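# Return fallen case upright to pallet's empty spot

## Task

A pallet near the +y end of the track holds five closed cases standing lid up in two rows of three places; a sixth case has fallen and lies on its side on the floor next to the track, some metres toward -y. Put that case back into the vacant place, standing lid up (the lid is the taped face, and the side arrows point upward). All five other cases must still be standing in their rows at the finish. As a fallback, standing the case lid up elsewhere counts partly, more if it is on the pallet than on the floor or table. Lifting the fallen case is allowed, but it has to end lid up. Release it and move the robot away at the end; anything held in place only by the robot is not counted as finished.

## Robot and tools

Robot: two arms, left_arm and right_arm, each carrying a vacuum tool with four suction cups and riding its own carriage on one shared track along y at x = 0. left_rail carries left_arm on the +y half (position_m 0.6 to 3 m); right_rail carries right_arm on the -y half (-3 to -0.6 m). An arm base sits at x = 0, y = its carriage position, z = 0.04 m, facing +x.

World frame (used by every reported pose): fixed to the table, table top at z = 0, +z up, +x the direction the arms face, +y to their left, y = 0 at track centre. The table starts at x = 0.50 and only spans y = -0.90 to 0.90; elsewhere the floor lies at z = -0.53. The pallet is toward +y (left_arm's side); the fallen case is on the floor toward -y. cam_pallet_north views the -y end, cam_pallet_south the +y end; +y is roughly rightward in both. Other cameras: cam_high, cam_low, cam_left_wrist, cam_right_wrist, all 504x504, with calibration given as K and T_world_to_cam.

Tool execute_actions, argument "actions": a list run in order; each result gives state and images (an empty list just observes). Each action may hold "rows", "steps", "until", and device keys "left_rail" / "right_rail".
- rows: up to 15 rows, one per control step (1/30 s). Each row is one flat list of 16 numbers, each in [-1, 1], covering both arms: left dx, dy, dz, rx, ry, rz, left suction_a, suction_b, then the same eight for the right arm. Always send all 16.
- dx..rz are an offset, not a pose: the target equals the cup point's measured pose at the start of that action, shifted in the cup point's own axes. Every row in an action is relative to that same start, not to the previous row. Scale: 1.0 = 0.6 m or 180 degrees; rx, ry, rz form a single rotation vector. Per step the command is clipped to 100 mm and 16 degrees from the current pose.
- suction_a / suction_b: 1 = vacuum on, 0 = off (above 0.01 is on); they latch. Resend an arm's last two values to keep them; a 0 is a real off command.
- steps: 1 to 450, at least one per row, default 15. After the last row the arm keeps heading to that row's target, so give long moves extra steps. Arms can fall short after big moves; send the remainder next action.
- until: stops the action early when all conditions hold, e.g. {"left_rail": {"position_status": ["!=", "moving"]}} or {"all": {"status": "ended"}}; numbers need a comparison ("=", "!=", "<", "<=", ">", ">="). It does not halt the arms.
- Carriage commands: {"left_rail": {"position_m": p, "speed_m_s": v}}, p an absolute track position in metres, v 0.01 to 1 m/s; or {"stop": true}. Rows never move carriages. Drive, wait until status is not moving, then do precise arm work. Any out-of-range value rejects the entire call.

Tool zoom_image: {"camera": name, "region": [x0, y0, x1, y1]} in image pixels, at most 504x504, origin top-left.
Tool finished_scene: {"scene": n}; irreversible, call only when the case stands correctly, released, arms clear.

Results: per-arm cup point position (m) and quaternion wxyz plus velocities, in the world frame; "Hand target" lines; joint positions/velocities (rail, shoulder pan, shoulder lift, elbow, wrist 1-3); wrist force/torque in the tool axes (offset up to ~10 N, saturates ~200 N, may say no reading); suction_measured_a/b (0 to 1) and part_present_a/b (1 above 0.09). Carriage position_status: moving, done, contact_stop, time_out, stopped, stopped_with_arm (own arm was blocked; send followable rows, then resend), stopped_for_other_arm (move arms apart, wait 30 steps, resend). position_answer not_taken means resend once standing. "pose unreachable" means the clearance check altered or blocked that arm's command. Reported positions may be off, more so at long reach.

Hand geometry: cups face the cup point's +z. Cups sit at x = ±62 mm, y = -104.5 mm (channel a) and +104.5 mm (channel b); the footprint is 227 x 312 mm. Each channel's two cups share vacuum, so both cups must seal fully on a flat smooth area, not over edges or holes. Cardboard leaks, giving lower readings; airtight gives 0.83+. Readings settle in about 1.3 s. Cups compress up to ~21 mm.

Handling advice: ramp offsets gradually (about 0.01 per row) to avoid shaking the case loose. To release, lower in tiny steps until contact, then in one action switch both channels off and back the tool straight away. A cup sealed to the table pins the tool; switch it off. Case lifting: with part_present on, the controller assumes an 11.5 kg load.

Avoid: arms touching each other (any part, including held objects) hard; torque limits (pan/lift 642, elbow 376, wrists 93 N m) and 400 N external force, which freeze the arm 10 s; knocking cases over or out of the work area; dropping or slamming the case.

Each tool is called after "Emit:" in YAML: its name, and indented under it one key for each argument.

## Session

Emit:
execute_actions:
  actions: []

Scene clock: 0.00 s.
left_arm: end_effector_position=(+0.8504, +2.5556, +0.4402) suction_measured_a=0.00 part_present_a=0 suction_measured_b=0.00 part_present_b=0 end_effector_quat_wxyz=(+0.000, -0.001, +1.000, +0.000) end_effector_velocity=(+0.000, -0.000, -0.000) end_effector_angular_velocity=(+0.000, +0.000, -0.000) | right_arm: end_effector_position=(+0.8493, -2.4326, +0.4393) suction_measured_a=0.00 part_present_a=0 suction_measured_b=0.00 part_present_b=0 end_effector_quat_wxyz=(-0.001, -0.000, +1.000, +0.001) end_effector_velocity=(-0.000, +0.000, +0.000) end_effector_angular_velocity=(-0.000, -0.000, +0.000)
Joint positions: left_arm=[ 2.555 -0.238 -1.498  2.092 -2.165 -1.57   1.331] | right_arm=[-2.433 -0.24  -1.498  2.092 -2.163 -1.569  1.331]
Joint velocities: left_arm=[ 0. -0.  0. -0.  0. -0.  0.] | right_arm=[ 0.  0. -0.  0. -0. -0. -0.]
Wrist force (N, on the end effector, along its own x y z axes, offset not removed): no reading
Wrist torque (N m, same axes, about the end effector's origin, offset not removed): no reading
Hand target (left_arm): +0.850, +2.556, +0.440; +0.000, -0.001, +1.000, +0.000
Hand target (right_arm): +0.849, -2.433, +0.439; -0.001, -0.000, +1.000, +0.001
left_rail: position_m=2.555 position_m_goal=2.555 speed_m_s=1.00 position_status=done position_answer=taken refusals=0
right_rail: position_m=-2.433 position_m_goal=-2.433 speed_m_s=1.00 position_status=done position_answer=taken refusals=0

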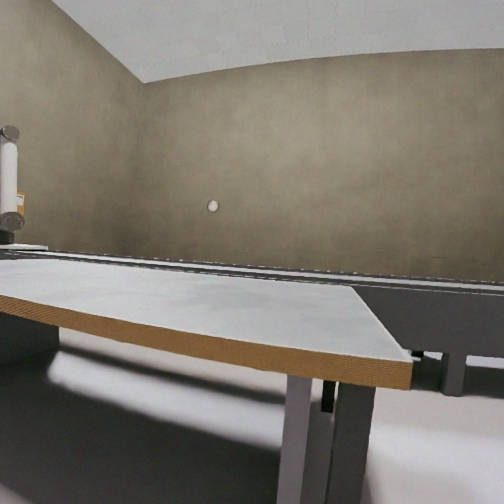

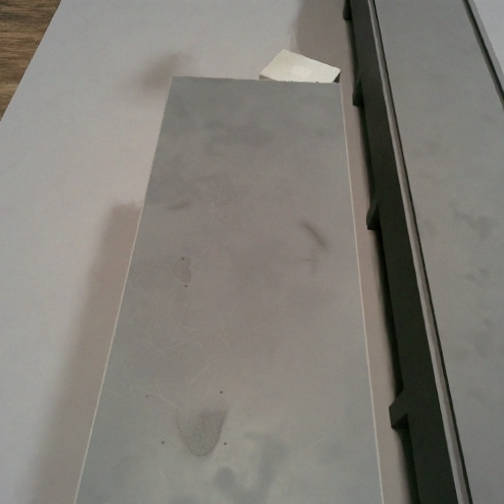

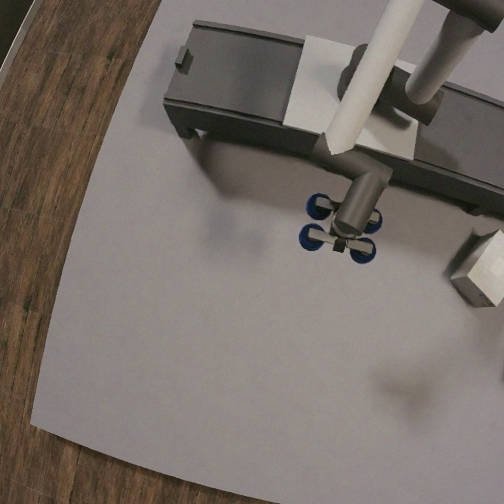

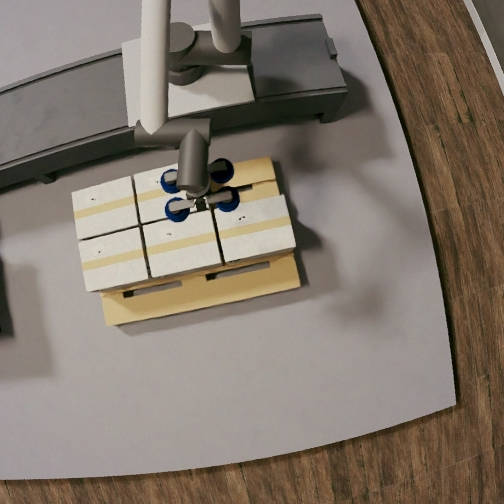

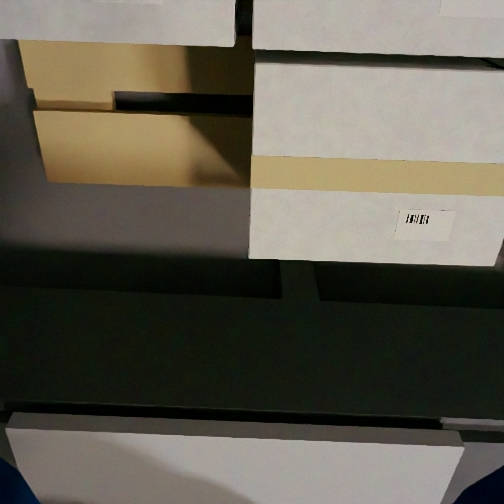

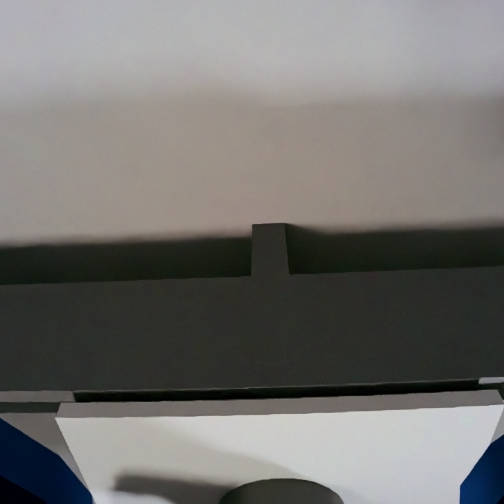

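Emit:
execute_actions:
  actions:
    - {"right_rail":{"position_m":-1.3},"left_rail":{"position_m":2.7},"rows":[[-0.03,0,0,0,0,0,0,0,-0.03,0,0,0,0,0,0,0],[-0.08,0,0,0,0,0,0,0,-0.08,0,0,0,0,0,0,0],[-0.4,0,0,0,0,0,0,0,-0.4,0,0,0,0,0,0,0]],"steps":70}

Scene clock: 2.47 s.
left_arm: end_effector_position=(+1.0903, +2.7014, +0.4402) suction_measured_a=0.00 part_present_a=0 suction_measured_b=0.00 part_present_b=0 end_effector_quat_wxyz=(+0.000, -0.001, +1.000, +0.000) end_effector_velocity=(+0.000, +0.000, +0.000) end_effector_angular_velocity=(-0.000, -0.000, +0.000) | right_arm: end_effector_position=(+1.0893, -1.3003, +0.4392) suction_measured_a=0.00 part_present_a=0 suction_measured_b=0.00 part_present_b=0 end_effector_quat_wxyz=(-0.001, -0.000, +1.000, +0.001) end_effector_velocity=(+0.000, -0.000, -0.000) end_effector_angular_velocity=(+0.000, +0.000, -0.000)
Joint positions: left_arm=[ 2.7   -0.184 -1.24   1.761 -2.093 -1.57   1.384] | right_arm=[-1.3   -0.186 -1.24   1.762 -2.091 -1.569  1.384]
Joint velocities: left_arm=[ 0.  0. -0. -0. -0.  0.  0.] | right_arm=[ 0. -0.  0. -0.  0. -0.  0.]
Wrist force (N, on the end effector, along its own x y z axes, offset not removed): left_arm=[6.2 -6.3 -2.9] | right_arm=[-2.1 -0.1 2.2]
Wrist torque (N m, same axes, about the end effector's origin, offset not removed): left_arm=[-0.57 -1.31 -0.50] | right_arm=[0.05 0.72 0.16]
Hand target (left_arm): +1.090, +2.701, +0.440; +0.000, -0.001, +1.000, +0.000
Hand target (right_arm): +1.089, -1.300, +0.439; -0.001, -0.000, +1.000, +0.001
Off the commanded pose (left_arm): 0.000 m, 0 deg.
Off the commanded pose (right_arm): 0.001 m, 0 deg.
left_rail: position_m=2.700 position_m_goal=2.700 speed_m_s=1.00 position_status=done position_answer=taken refusals=0
right_rail: position_m=-1.300 position_m_goal=-1.300 speed_m_s=1.00 position_status=done position_answer=taken refusals=0
camera_calibration (this result's frames):
cam_left_wrist: T_world_to_cam=[[0.0504106, -0.998677, -0.0101558, 2.64833], [-0.856049, -0.0484445, 0.514619, 0.86403], [-0.51443, -0.0172484, -0.857359, 1.08657], [0, 0, 0, 1]] pos_world=[1.16511, 2.70542, 0.513831]
cam_right_wrist: T_world_to_cam=[[-0.0533594, -0.998496, -0.012609, -1.23139], [-0.835697, 0.0377407, 0.547892, 0.733032], [-0.546592, 0.0397725, -0.836454, 1.11669], [0, 0, 0, 1]] pos_world=[1.15726, -1.30162, 0.516907]

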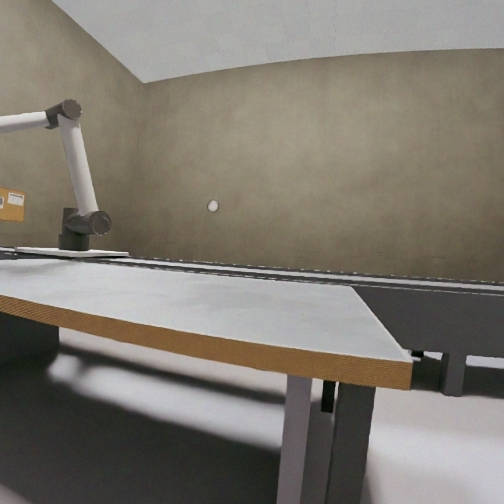

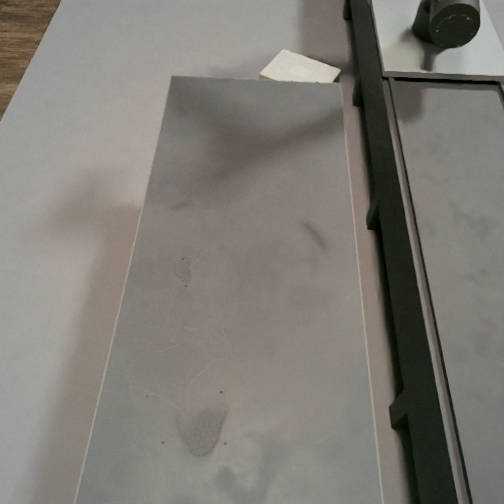

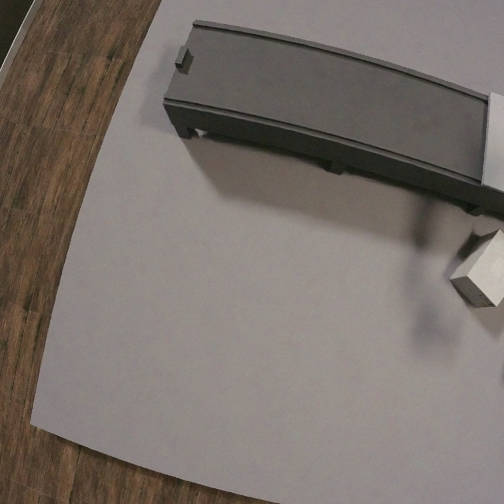

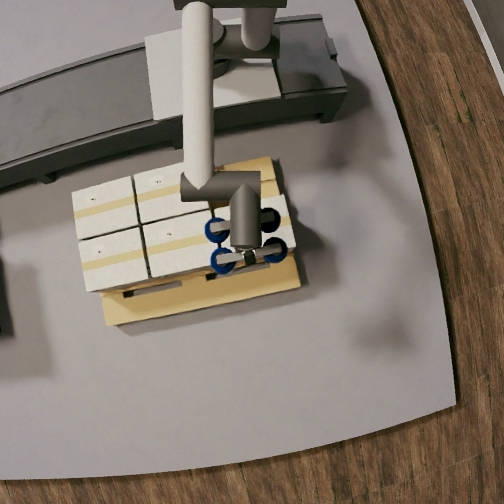

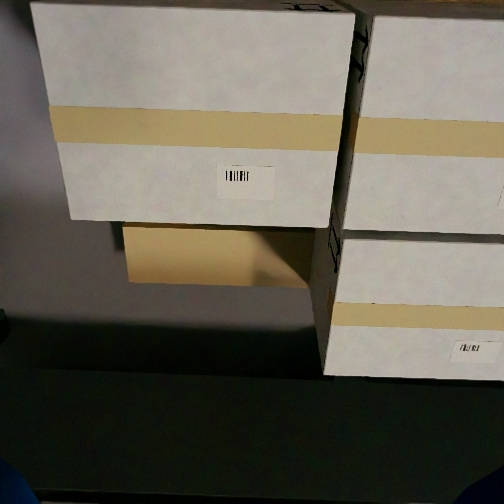

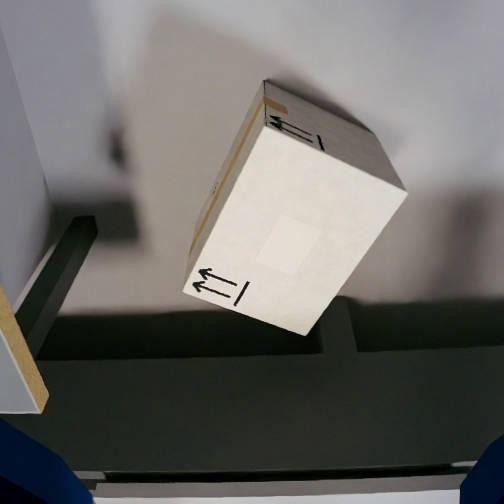

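Emit:
execute_actions:
  actions:
    - {"right_rail":{"position_m":-1.9},"left_rail":{"position_m":0.6},"rows":[[0.03,0,0,0,0,0.02,0,0,0.03,0.04,0.02,0,0,-0.02,0,0],[0.08,0,0,0,0,0.05,0,0,0.08,0.1,0.05,0,0,-0.05,0,0],[0.5,0,-0.1,0,0,0.5,0,0,0.70,0.95,0.7,0,0,-0.343,0,0]],"steps":75}

Scene clock: 5.90 s.
left_arm: end_effector_position=(+0.7904, +0.6192, +0.5002) suction_measured_a=0.00 part_present_a=0 suction_measured_b=0.00 part_present_b=0 end_effector_quat_wxyz=(-0.000, +0.706, +0.708, +0.001) end_effector_velocity=(-0.000, -0.274, +0.000) end_effector_angular_velocity=(+0.000, -0.000, -0.000) | right_arm: end_effector_position=(+0.6694, -1.3307, +0.0195) suction_measured_a=0.00 part_present_a=0 suction_measured_b=0.00 part_present_b=0 end_effector_quat_wxyz=(-0.001, -0.513, +0.858, +0.001) end_effector_velocity=(-0.000, +0.000, -0.000) end_effector_angular_velocity=(-0.000, +0.000, +0.000)
Joint positions: left_arm=[ 0.618 -0.256 -1.611  2.111 -2.071 -1.57   2.883] | right_arm=[-1.9    0.474 -0.997  2.248 -2.82  -1.569  0.966]
Joint velocities: left_arm=[-0.274  0.    -0.     0.    -0.     0.     0.   ] | right_arm=[ 0.  0.  0. -0. -0. -0.  0.]
Wrist force (N, on the end effector, along its own x y z axes, offset not removed): left_arm=[-5.2 -7.7 5.2] | right_arm=[-2.6 4.2 2.1]
Wrist torque (N m, same axes, about the end effector's origin, offset not removed): left_arm=[-0.71 0.11 -0.42] | right_arm=[0.53 0.90 0.10]
Hand target (left_arm): +0.790, +0.608, +0.500; -0.000, +0.706, +0.708, +0.001
Hand target (right_arm): +0.669, -1.331, +0.019; -0.001, -0.513, +0.858, +0.001
Off the commanded pose (left_arm): 0.001 m, 0 deg.
Off the commanded pose (right_arm): 0.002 m, 0 deg.
left_rail: position_m=0.618 position_m_goal=0.600 speed_m_s=1.00 position_status=moving position_answer=taken refusals=0
right_rail: position_m=-1.900 position_m_goal=-1.900 speed_m_s=1.00 position_status=done position_answer=taken refusals=0
camera_calibration (this result's frames):
cam_left_wrist: T_world_to_cam=[[-0.99868, -0.0503932, -0.00991267, 0.82645], [-0.0482794, 0.855317, 0.515851, -0.723199], [-0.0175169, 0.515649, -0.856621, 0.224724], [0, 0, 0, 1]] pos_world=[0.79438, 0.544333, 0.573758]
cam_right_wrist: T_world_to_cam=[[0.854209, -0.519759, -0.0133083, -1.25991], [-0.42886, -0.718829, 0.547142, -0.6658], [-0.293948, -0.461666, -0.836934, -0.299115], [0, 0, 0, 1]] pos_world=[0.702771, -1.27154, 0.0971799]

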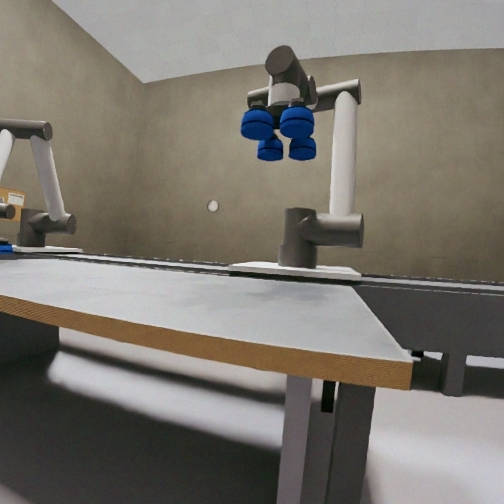

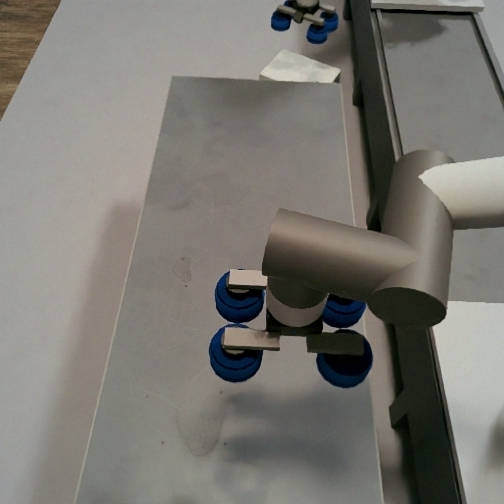

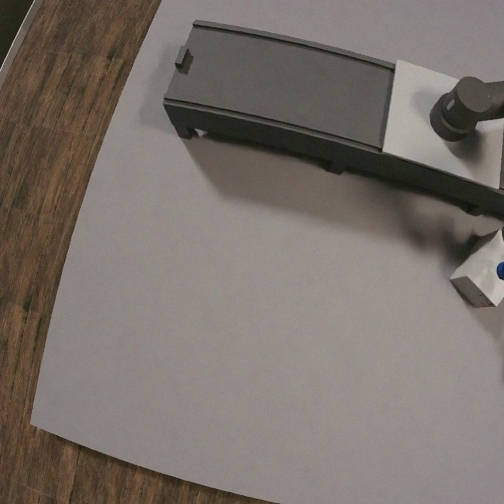

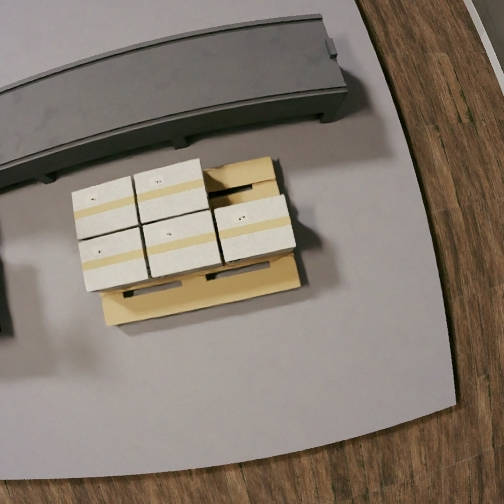

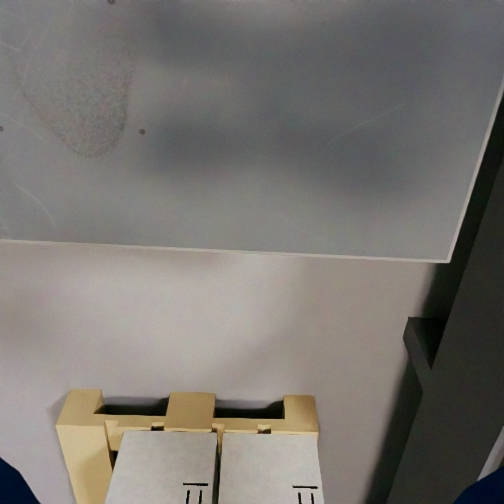

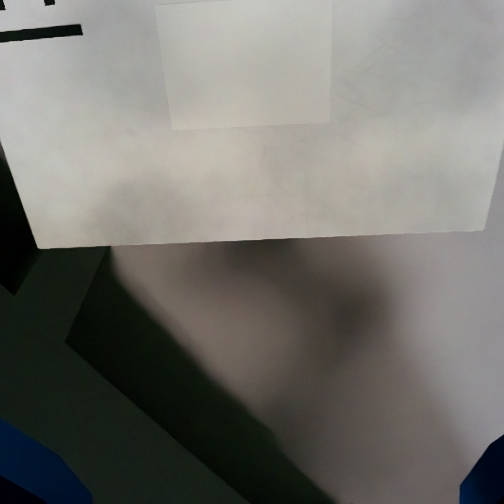

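Emit:
execute_actions:
  actions:
    - {"rows":[[0,0,0,0,0,0,0,0,0,0,0.03,0,0,0,0,0],[0,0,0,0,0,0,0,0,0,0,0.08,0,0,0,0,0],[0,0,0,0,0,0,0,0,0.006,0.018,0.40,0,0,0,0,0]],"steps":30}
    - {"rows":[[0,0,0,0,0,0,0,0,0,0,0.005,0,0,0,1,1],[0,0,0,0,0,0,0,0,0,0,0.01,0,0,0,1,1],[0,0,0,0,0,0,0,0,0,0,0.015,0,0,0,1,1],[0,0,0,0,0,0,0,0,0,0,0.02,0,0,0,1,1],[0,0,0,0,0,0,0,0,0,0,0.025,0,0,0,1,1],[0,0,0,0,0,0,0,0,0,0,0.03,0,0,0,1,1],[0,0,0,0,0,0,0,0,0,0,0.035,0,0,0,1,1],[0,0,0,0,0,0,0,0,0,0,0.04,0,0,0,1,1],[0,0,0,0,0,0,0,0,0,0,0.045,0,0,0,1,1],[0,0,0,0,0,0,0,0,0,0,0.05,0,0,0,1,1],[0,0,0,0,0,0,0,0,0,0,0.055,0,0,0,1,1]],"steps":30}

Scene clock: 8.17 s.
left_arm: end_effector_position=(+0.7904, +0.6010, +0.5002) suction_measured_a=0.00 part_present_a=0 suction_measured_b=0.00 part_present_b=0 end_effector_quat_wxyz=(-0.000, +0.706, +0.708, +0.001) end_effector_velocity=(-0.000, +0.000, +0.000) end_effector_angular_velocity=(-0.000, -0.000, -0.000) | right_arm: end_effector_position=(+0.6580, -1.3288, -0.2527) suction_measured_a=0.91 part_present_a=1 suction_measured_b=0.91 part_present_b=1 end_effector_quat_wxyz=(-0.001, -0.513, +0.858, +0.001) end_effector_velocity=(-0.000, -0.000, -0.001) end_effector_angular_velocity=(-0.000, +0.000, +0.000)
Joint positions: left_arm=[ 0.6   -0.256 -1.611  2.111 -2.071 -1.57   2.883] | right_arm=[-1.9    0.482 -0.602  2.202 -3.169 -1.569  0.974]
Joint velocities: left_arm=[ 0.  0. -0.  0. -0. -0.  0.] | right_arm=[ 0.     0.     0.001 -0.    -0.    -0.     0.   ]
Wrist force (N, on the end effector, along its own x y z axes, offset not removed): left_arm=[2.7 -5.2 -1.0] | right_arm=[1.3 1.0 -55.2]
Wrist torque (N m, same axes, about the end effector's origin, offset not removed): left_arm=[-0.53 -0.86 -0.36] | right_arm=[1.51 0.08 0.19]
Hand target (left_arm): +0.790, +0.601, +0.500; -0.000, +0.706, +0.708, +0.001
Hand target (right_arm): +0.658, -1.329, -0.253; -0.001, -0.513, +0.858, +0.001
Off the commanded pose (left_arm): 0.000 m, 0 deg.
Off the commanded pose (right_arm): 0.000 m, 0 deg.
left_rail: position_m=0.600 position_m_goal=0.600 speed_m_s=1.00 position_status=done position_answer=taken refusals=0
right_rail: position_m=-1.900 position_m_goal=-1.900 speed_m_s=1.00 position_status=done position_answer=taken refusals=0
camera_calibration (this result's frames):
cam_left_wrist: T_world_to_cam=[[-0.99868, -0.0504021, -0.00990326, 0.825528], [-0.0482821, 0.855315, 0.515853, -0.707586], [-0.0175297, 0.515651, -0.85662, 0.234142], [0, 0, 0, 1]] pos_world=[0.794379, 0.526082, 0.573756]
cam_right_wrist: T_world_to_cam=[[0.854236, -0.519714, -0.0133174, -1.2528], [-0.428807, -0.718836, 0.547174, -0.520428], [-0.293947, -0.461706, -0.836913, -0.529453], [0, 0, 0, 1]] pos_world=[0.691395, -1.26965, -0.175025]

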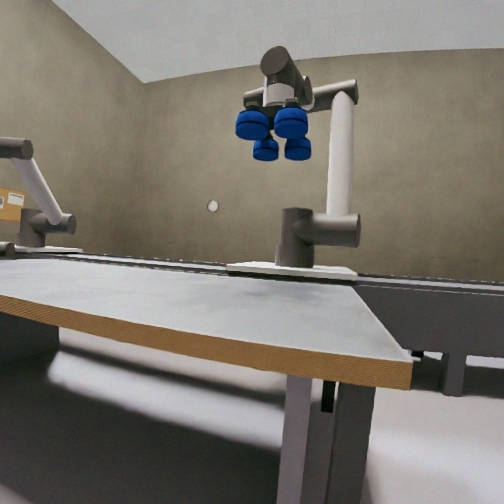

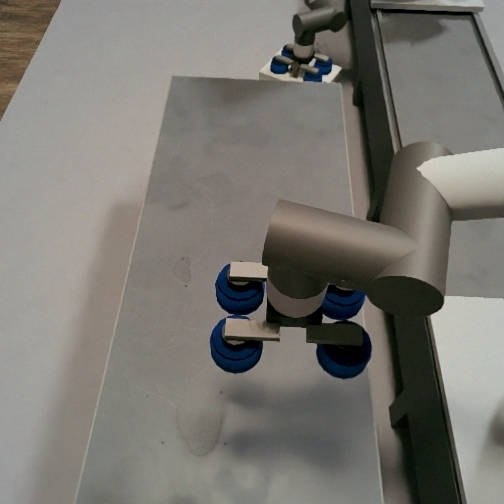

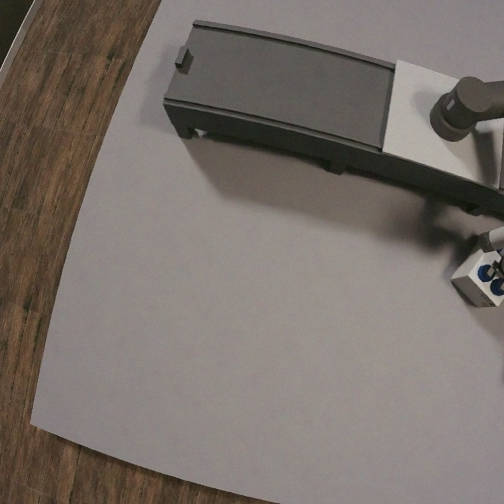

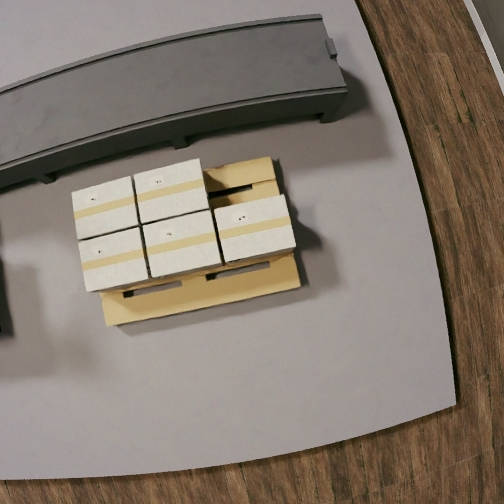

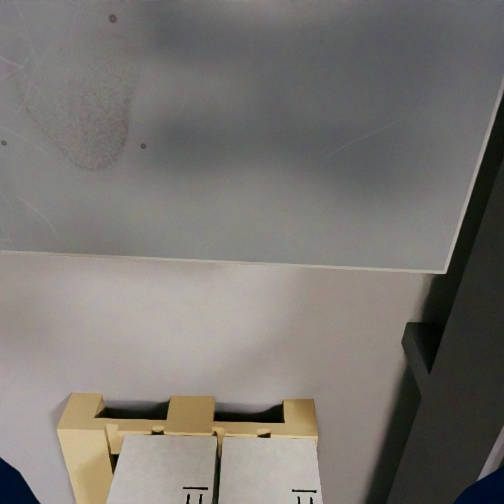

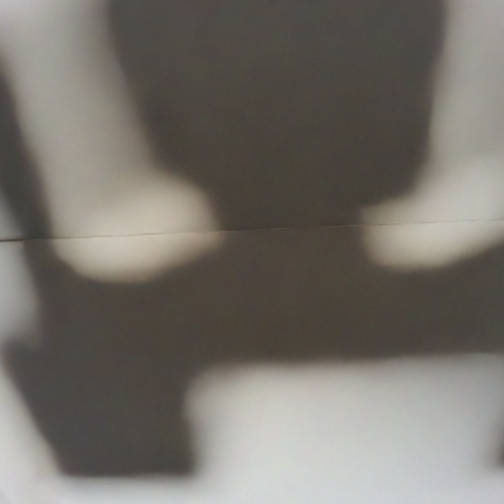

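Emit:
execute_actions:
  actions:
    - {"rows":[[0,0,0,0,0,0,0,0,0,0,-0.01,0,0,0,1,1],[0,0,0,0,0,0,0,0,0,0,-0.025,0,0,0,1,1],[0,0,0,0,0,0,0,0,0,0,-0.045,0,0,0,1,1],[0,0,0,0,0,0,0,0,0,0,-0.07,0,0,0,1,1],[0,0,0,0,0,0,0,0,0,-0.01,-0.1,0,0,0,1,1],[0,0,0,0,0,0,0,0,-0.01,-0.02,-0.14,0,0,-0.01,1,1],[0,0,0,0,0,0,0,0,-0.015,-0.03,-0.18,0,0,-0.02,1,1],[0,0,0,0,0,0,0,0,-0.02,-0.04,-0.23,0,0,-0.035,1,1],[0,0,0,0,0,0,0,0,-0.095,-0.176,-1,0,0,-0.157,1,1]],"steps":50}
    - {"rows":[[0,0,0,0,0,0,0,0,-0.01,0,0,0,-0.005,0,1,1],[0,0,0,0,0,0,0,0,-0.025,0,0,0,-0.015,0,1,1],[0,0,0,0,0,0,0,0,-0.045,0,0,0,-0.025,0,1,1],[0,0,0,0,0,0,0,0,-0.07,0,0,0,-0.04,0,1,1],[0,0,0,0,0,0,0,0,-0.1,0,0,0,-0.06,0,1,1],[0,0,0,0,0,0,0,0,-0.14,0,0,0,-0.08,0,1,1],[0,0,0,0,0,0,0,0,-0.85,0,-0.03,0,-0.5,0,1,1]],"steps":60}

Scene clock: 12.17 s.
left_arm: end_effector_position=(+0.7904, +0.6010, +0.5002) suction_measured_a=0.00 part_present_a=0 suction_measured_b=0.00 part_present_b=0 end_effector_quat_wxyz=(-0.000, +0.706, +0.708, +0.001) end_effector_velocity=(+0.000, -0.000, -0.000) end_effector_angular_velocity=(+0.000, +0.000, -0.000) | right_arm: end_effector_position=(+0.7786, -0.8187, +0.3635) suction_measured_a=0.93 part_present_a=1 suction_measured_b=0.93 part_present_b=1 end_effector_quat_wxyz=(+0.498, -0.502, +0.500, +0.499) end_effector_velocity=(+0.002, +0.002, +0.001) end_effector_angular_velocity=(+0.032, +0.006, -0.019)
Joint positions: left_arm=[ 0.6   -0.256 -1.611  2.111 -2.071 -1.57   2.883] | right_arm=[-1.9    0.612 -0.662  1.631 -4.103 -0.61   1.563]
Joint velocities: left_arm=[ 0. -0.  0. -0.  0. -0.  0.] | right_arm=[ 0.     0.003  0.013 -0.014 -0.055 -0.022  0.052]
Wrist force (N, on the end effector, along its own x y z axes, offset not removed): left_arm=[6.6 -5.7 -3.4] | right_arm=[-60.0 -2.2 2.6]
Wrist torque (N m, same axes, about the end effector's origin, offset not removed): left_arm=[-0.44 -1.32 -0.50] | right_arm=[-0.19 -6.38 -1.17]
Hand target (left_arm): +0.790, +0.601, +0.500; -0.000, +0.706, +0.708, +0.001
Hand target (right_arm): +0.779, -0.818, +0.364; +0.500, -0.501, +0.500, +0.500
Off the commanded pose (left_arm): 0.000 m, 0 deg.
Off the commanded pose (right_arm): 0.001 m, 0 deg.
left_rail: position_m=0.600 position_m_goal=0.600 speed_m_s=1.00 position_status=done position_answer=taken refusals=0
right_rail: position_m=-1.900 position_m_goal=-1.900 speed_m_s=1.00 position_status=done position_answer=taken refusals=0
camera_calibration (this result's frames):
cam_left_wrist: T_world_to_cam=[[-0.99868, -0.0504021, -0.00990332, 0.825528], [-0.0482821, 0.855315, 0.515853, -0.707586], [-0.0175297, 0.515651, -0.85662, 0.234142], [0, 0, 0, 1]] pos_world=[0.794379, 0.526082, 0.573756]
cam_right_wrist: T_world_to_cam=[[0.998506, 0.0133752, -0.0529852, -0.743957], [-0.0369, -0.550143, -0.834255, -0.104146], [-0.0403078, 0.834963, -0.548827, 1.01667], [0, 0, 0, 1]] pos_world=[0.779982, -0.896225, 0.431672]

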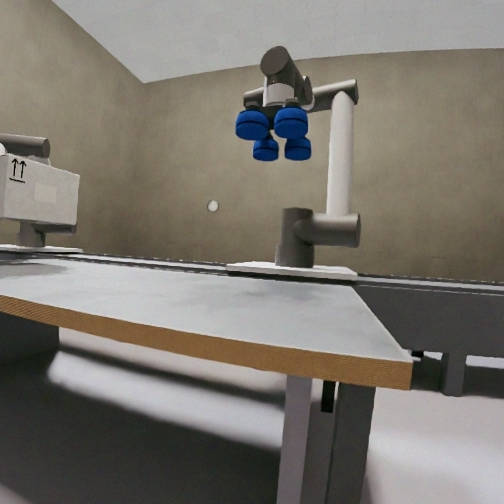

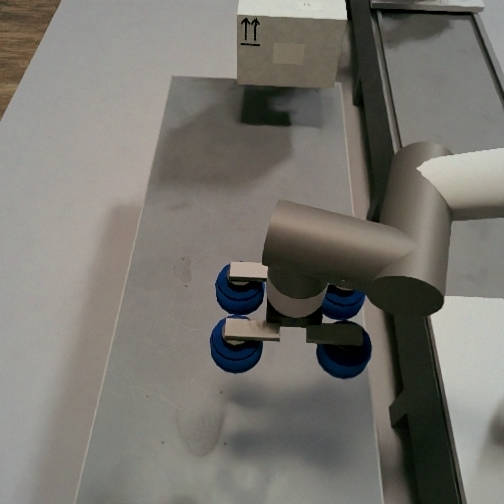

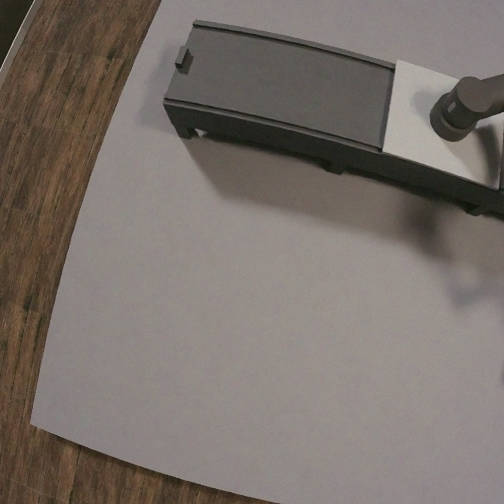

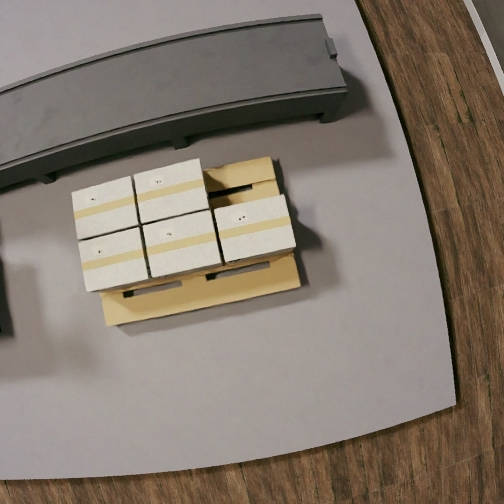

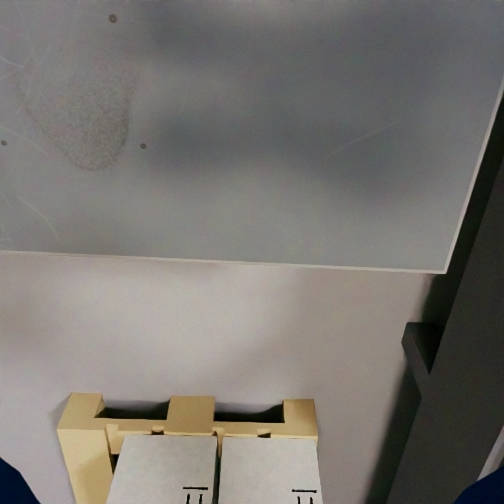

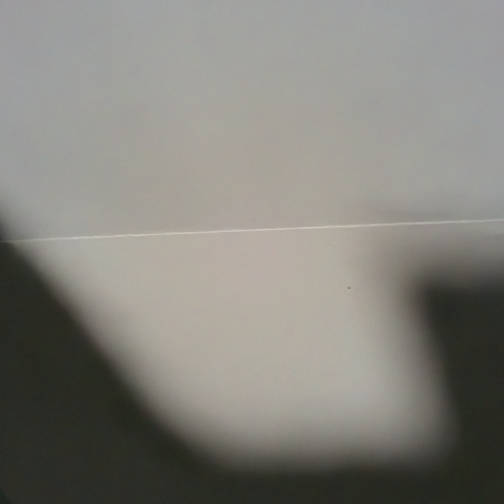

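Emit:
execute_actions:
  actions:
    - {"rows":[[-0.01,0,0,0,0,0,0,0,0.01,0,0,0,-0.0015,0,1,1],[-0.03,0,0,0,0,0,0,0,0.025,0,0,0,-0.0015,0,1,1],[-0.06,0,0,0,0,0,0,0,0.045,0,0,0,-0.0015,0,1,1],[-0.1,0,0,0,0,0,0,0,0.07,0,0,0,-0.0015,0,1,1],[-0.9,0,0,0,0,0,0,0,0.1,0,0,0,-0.0015,0,1,1],[-0.9,0,0,0,0,0,0,0,0.13,0,0,0,-0.0015,0,1,1],[-0.9,0,0,0,0,0,0,0,0.16,0,0,0,-0.0015,0,1,1],[-0.9,0,0,0,0,0,0,0,0.345,0,0,0,-0.0015,0,1,1]],"steps":36}
    - {"rows":[[0,0,0,0,0,0,0,0,0.003,0,0,0,0,0,1,1],[0,0,0,0,0,0,0,0,0.006,0,0,0,0,0,1,1],[0,0,0,0,0,0,0,0,0.009,0,0,0,0,0,1,1],[0,0,0,0,0,0,0,0,0.012,0,0,0,0,0,1,1],[0,0,0,0,0,0,0,0,0.015,0,0,0,0,0,1,1],[0,0,0,0,0,0,0,0,0.018,0,0,0,0,0,1,1]],"steps":15}

Scene clock: 14.07 s.
left_arm: end_effector_position=(+0.7867, +0.0824, +0.5006) suction_measured_a=0.00 part_present_a=0 suction_measured_b=0.00 part_present_b=0 end_effector_quat_wxyz=(+0.001, +0.707, +0.707, +0.000) end_effector_velocity=(-0.000, +0.001, +0.000) end_effector_angular_velocity=(-0.001, +0.000, -0.000) | right_arm: end_effector_position=(+0.7789, -0.8195, +0.1463) suction_measured_a=0.93 part_present_a=1 suction_measured_b=0.93 part_present_b=1 end_effector_quat_wxyz=(+0.500, -0.501, +0.499, +0.500) end_effector_velocity=(+0.000, +0.000, -0.004) end_effector_angular_velocity=(+0.000, -0.000, +0.000)
Joint positions: left_arm=[ 0.6   -0.797 -1.435  1.923 -2.06  -1.571  2.344] | right_arm=[-1.9    0.612 -0.442  1.567 -4.267 -0.609  1.57 ]
Joint velocities: left_arm=[ 0.     0.001 -0.001  0.001 -0.    -0.001  0.001] | right_arm=[ 0.    -0.     0.004 -0.002 -0.003  0.     0.   ]
Wrist force (N, on the end effector, along its own x y z axes, offset not removed): left_arm=[7.6 -5.6 -1.2] | right_arm=[-54.9 -1.7 1.2]
Wrist torque (N m, same axes, about the end effector's origin, offset not removed): left_arm=[-0.45 -1.48 -0.33] | right_arm=[-0.15 -7.14 -1.25]
Hand target (left_arm): +0.787, +0.083, +0.501; +0.001, +0.707, +0.707, +0.000
Hand target (right_arm): +0.779, -0.819, +0.146; +0.500, -0.501, +0.499, +0.500
Off the commanded pose (left_arm): 0.000 m, 0 deg.
Off the commanded pose (right_arm): 0.000 m, 0 deg.
left_rail: position_m=0.600 position_m_goal=0.600 speed_m_s=1.00 position_status=done position_answer=taken refusals=0
right_rail: position_m=-1.900 position_m_goal=-1.900 speed_m_s=1.00 position_status=done position_answer=taken refusals=0
camera_calibration (this result's frames):
cam_left_wrist: T_world_to_cam=[[-0.998753, -0.0488048, -0.0105092, 0.795995], [-0.0472559, 0.856312, 0.514293, -0.264528], [-0.0161008, 0.514148, -0.85755, 0.501287], [0, 0, 0, 1]] pos_world=[0.790573, 0.00763121, 0.574289]
cam_right_wrist: T_world_to_cam=[[0.998506, 0.0135827, -0.0529213, -0.755594], [-0.036922, -0.546222, -0.836826, -0.28211], [-0.0402731, 0.83753, -0.544905, 0.899618], [0, 0, 0, 1]] pos_world=[0.780279, -0.897289, 0.214142]

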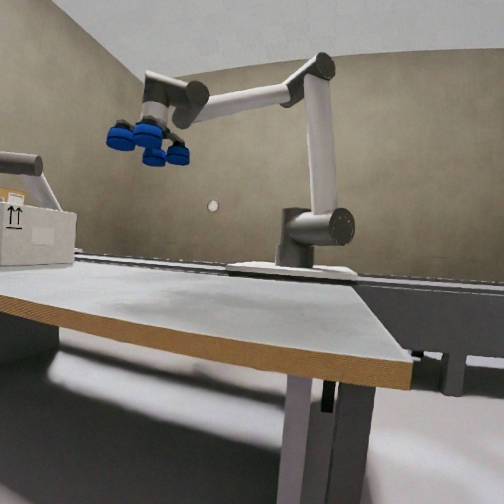

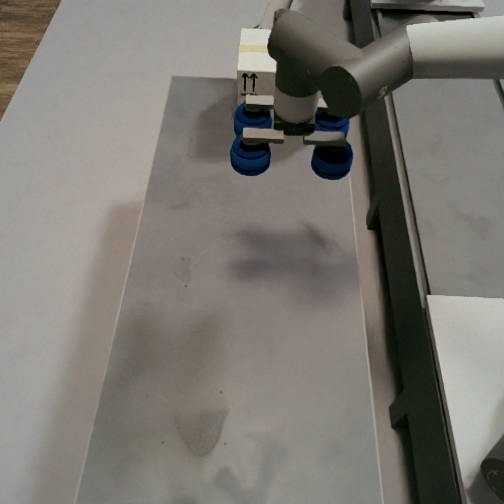

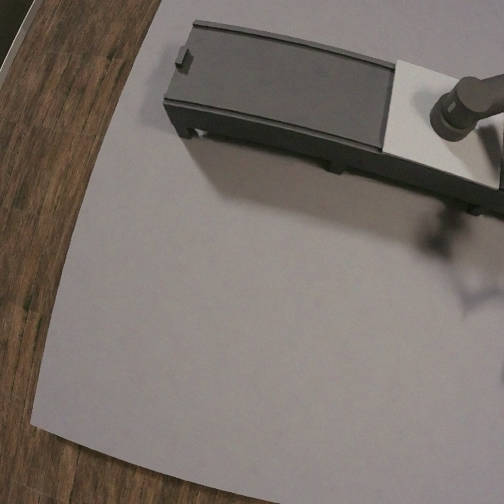

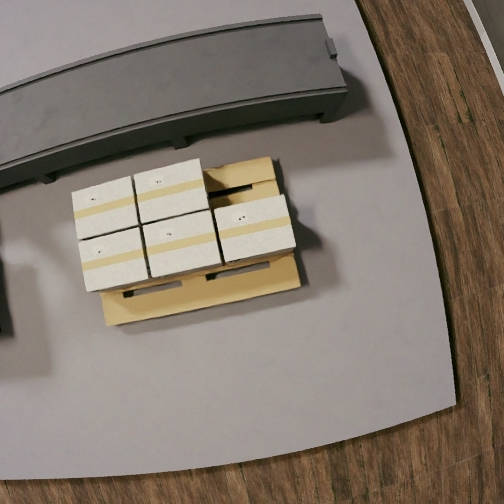

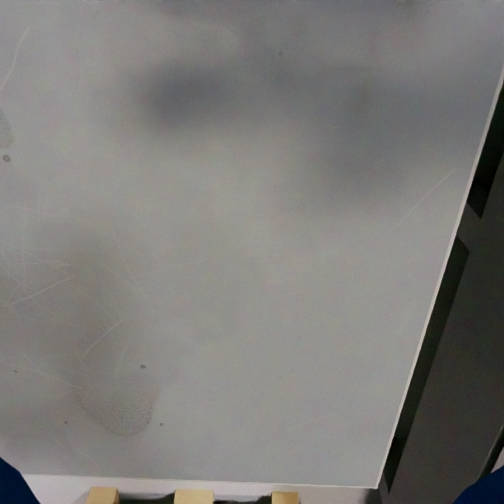

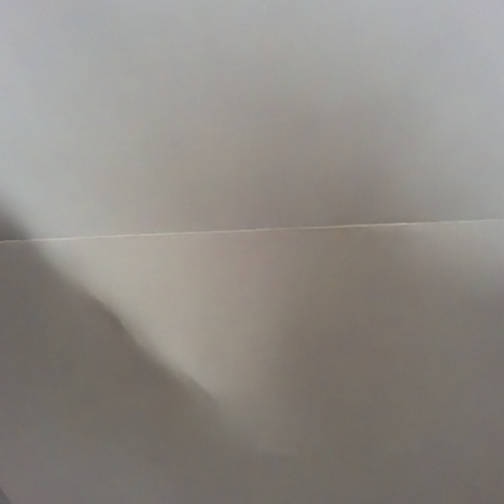

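Emit:
execute_actions:
  actions:
    - {"rows":[[-0.01,0,0,0,0,0,0,0,0.003,0,0,0,0,0,1,1],[-0.02,0,0,0,0,0,0,0,0.006,0,0,0,0,0,1,1],[-0.03,0,0,0,0,0,0,0,0.008,0,0,0,0,0,1,1]],"steps":10}

Emit:
zoom_image:
  camera: "cam_low"
  region: [0,220,90,290]

Scene clock: 14.47 s.
left_arm: end_effector_position=(+0.7867, +0.0665, +0.5007) suction_measured_a=0.00 part_present_a=0 suction_measured_b=0.00 part_present_b=0 end_effector_quat_wxyz=(+0.001, +0.707, +0.707, +0.000) end_effector_velocity=(+0.000, -0.019, -0.000) end_effector_angular_velocity=(+0.001, +0.001, +0.000) | right_arm: end_effector_position=(+0.7791, -0.8194, +0.1431) suction_measured_a=0.93 part_present_a=1 suction_measured_b=0.93 part_present_b=1 end_effector_quat_wxyz=(+0.500, -0.501, +0.499, +0.500) end_effector_velocity=(+0.000, +0.000, -0.003) end_effector_angular_velocity=(+0.001, -0.001, -0.000)
Joint positions: left_arm=[ 0.6   -0.809 -1.425  1.912 -2.059 -1.571  2.332] | right_arm=[-1.9    0.612 -0.438  1.565 -4.27  -0.609  1.57 ]
Joint velocities: left_arm=[ 0.    -0.014  0.013 -0.015  0.003  0.    -0.015] | right_arm=[ 0.    -0.     0.004 -0.003 -0.002 -0.     0.   ]
Wrist force (N, on the end effector, along its own x y z axes, offset not removed): left_arm=[5.7 -7.0 -0.1] | right_arm=[-200.0 23.0 -42.6]
Wrist torque (N m, same axes, about the end effector's origin, offset not removed): left_arm=[-0.63 -1.04 -0.53] | right_arm=[-4.10 6.80 20.00]
Hand target (left_arm): +0.787, +0.064, +0.501; +0.001, +0.707, +0.707, +0.000
Hand target (right_arm): +0.779, -0.819, +0.142; +0.500, -0.501, +0.499, +0.500
Off the commanded pose (left_arm): 0.002 m, 0 deg.
Off the commanded pose (right_arm): 0.002 m, 0 deg.
left_rail: position_m=0.600 position_m_goal=0.600 speed_m_s=1.00 position_status=done position_answer=taken refusals=0
right_rail: position_m=-1.900 position_m_goal=-1.900 speed_m_s=1.00 position_status=done position_answer=taken refusals=0
camera_calibration (this result's frames):
cam_left_wrist: T_world_to_cam=[[-0.998753, -0.0488008, -0.0105367, 0.79518], [-0.0472693, 0.856401, 0.514143, -0.25091], [-0.016067, 0.514, -0.85764, 0.509522], [0, 0, 0, 1]] pos_world=[0.790514, -0.00820913, 0.574368]
cam_right_wrist: T_world_to_cam=[[0.998538, 0.0136169, -0.0523168, -0.756041], [-0.0364247, -0.545634, -0.837231, -0.284576], [-0.0399463, 0.837913, -0.54434, 0.897733], [0, 0, 0, 1]] pos_world=[0.780431, -0.897202, 0.210863]

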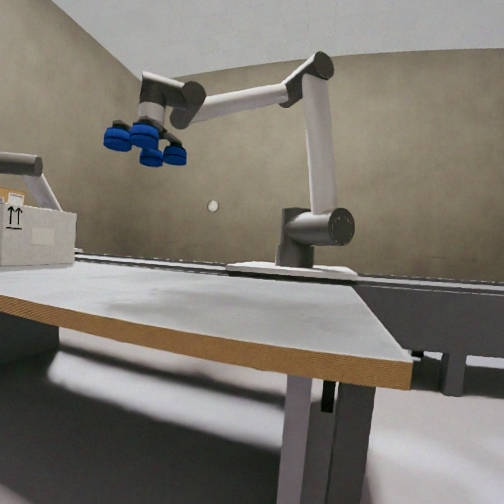

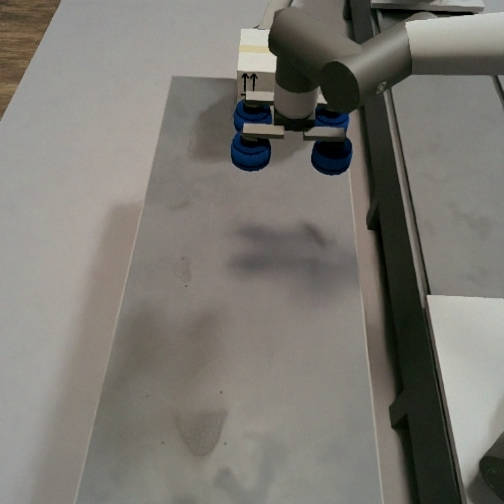

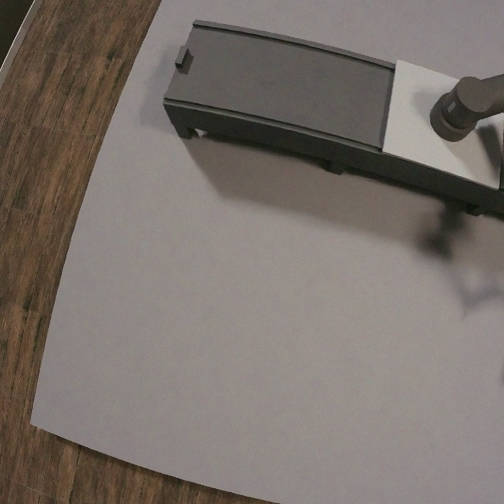

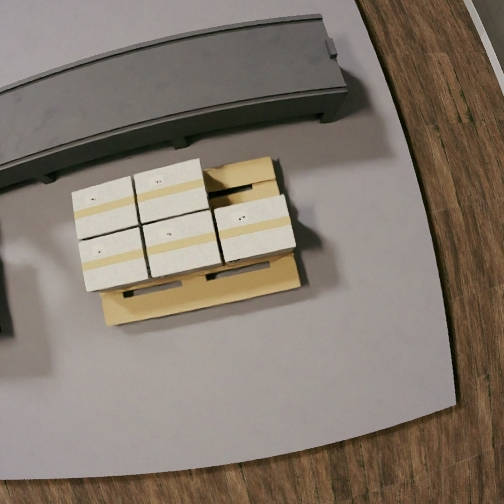

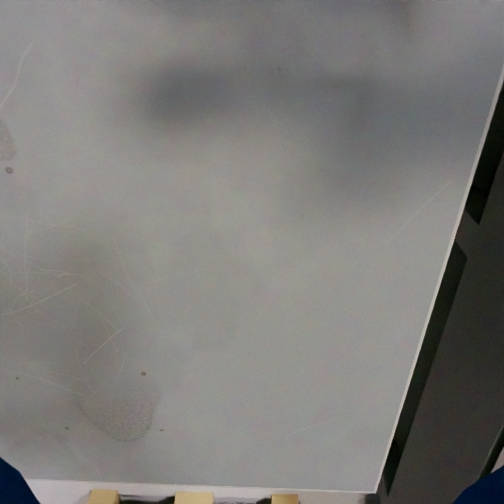

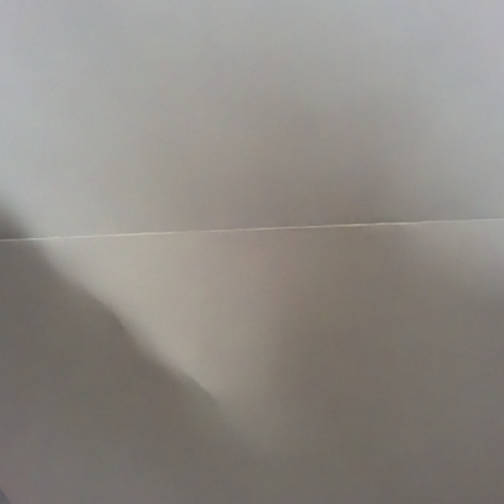

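Region (0, 220, 90, 290) of cam_low's 504x504 image, scaled by 5.600, with more detail than that image has.

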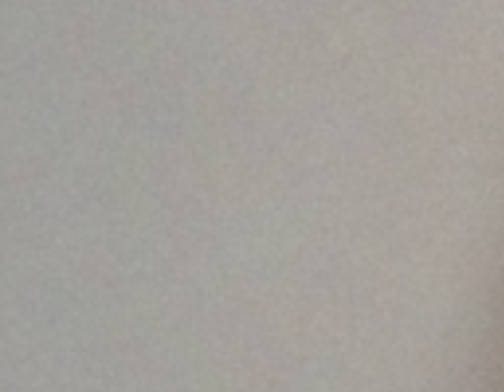

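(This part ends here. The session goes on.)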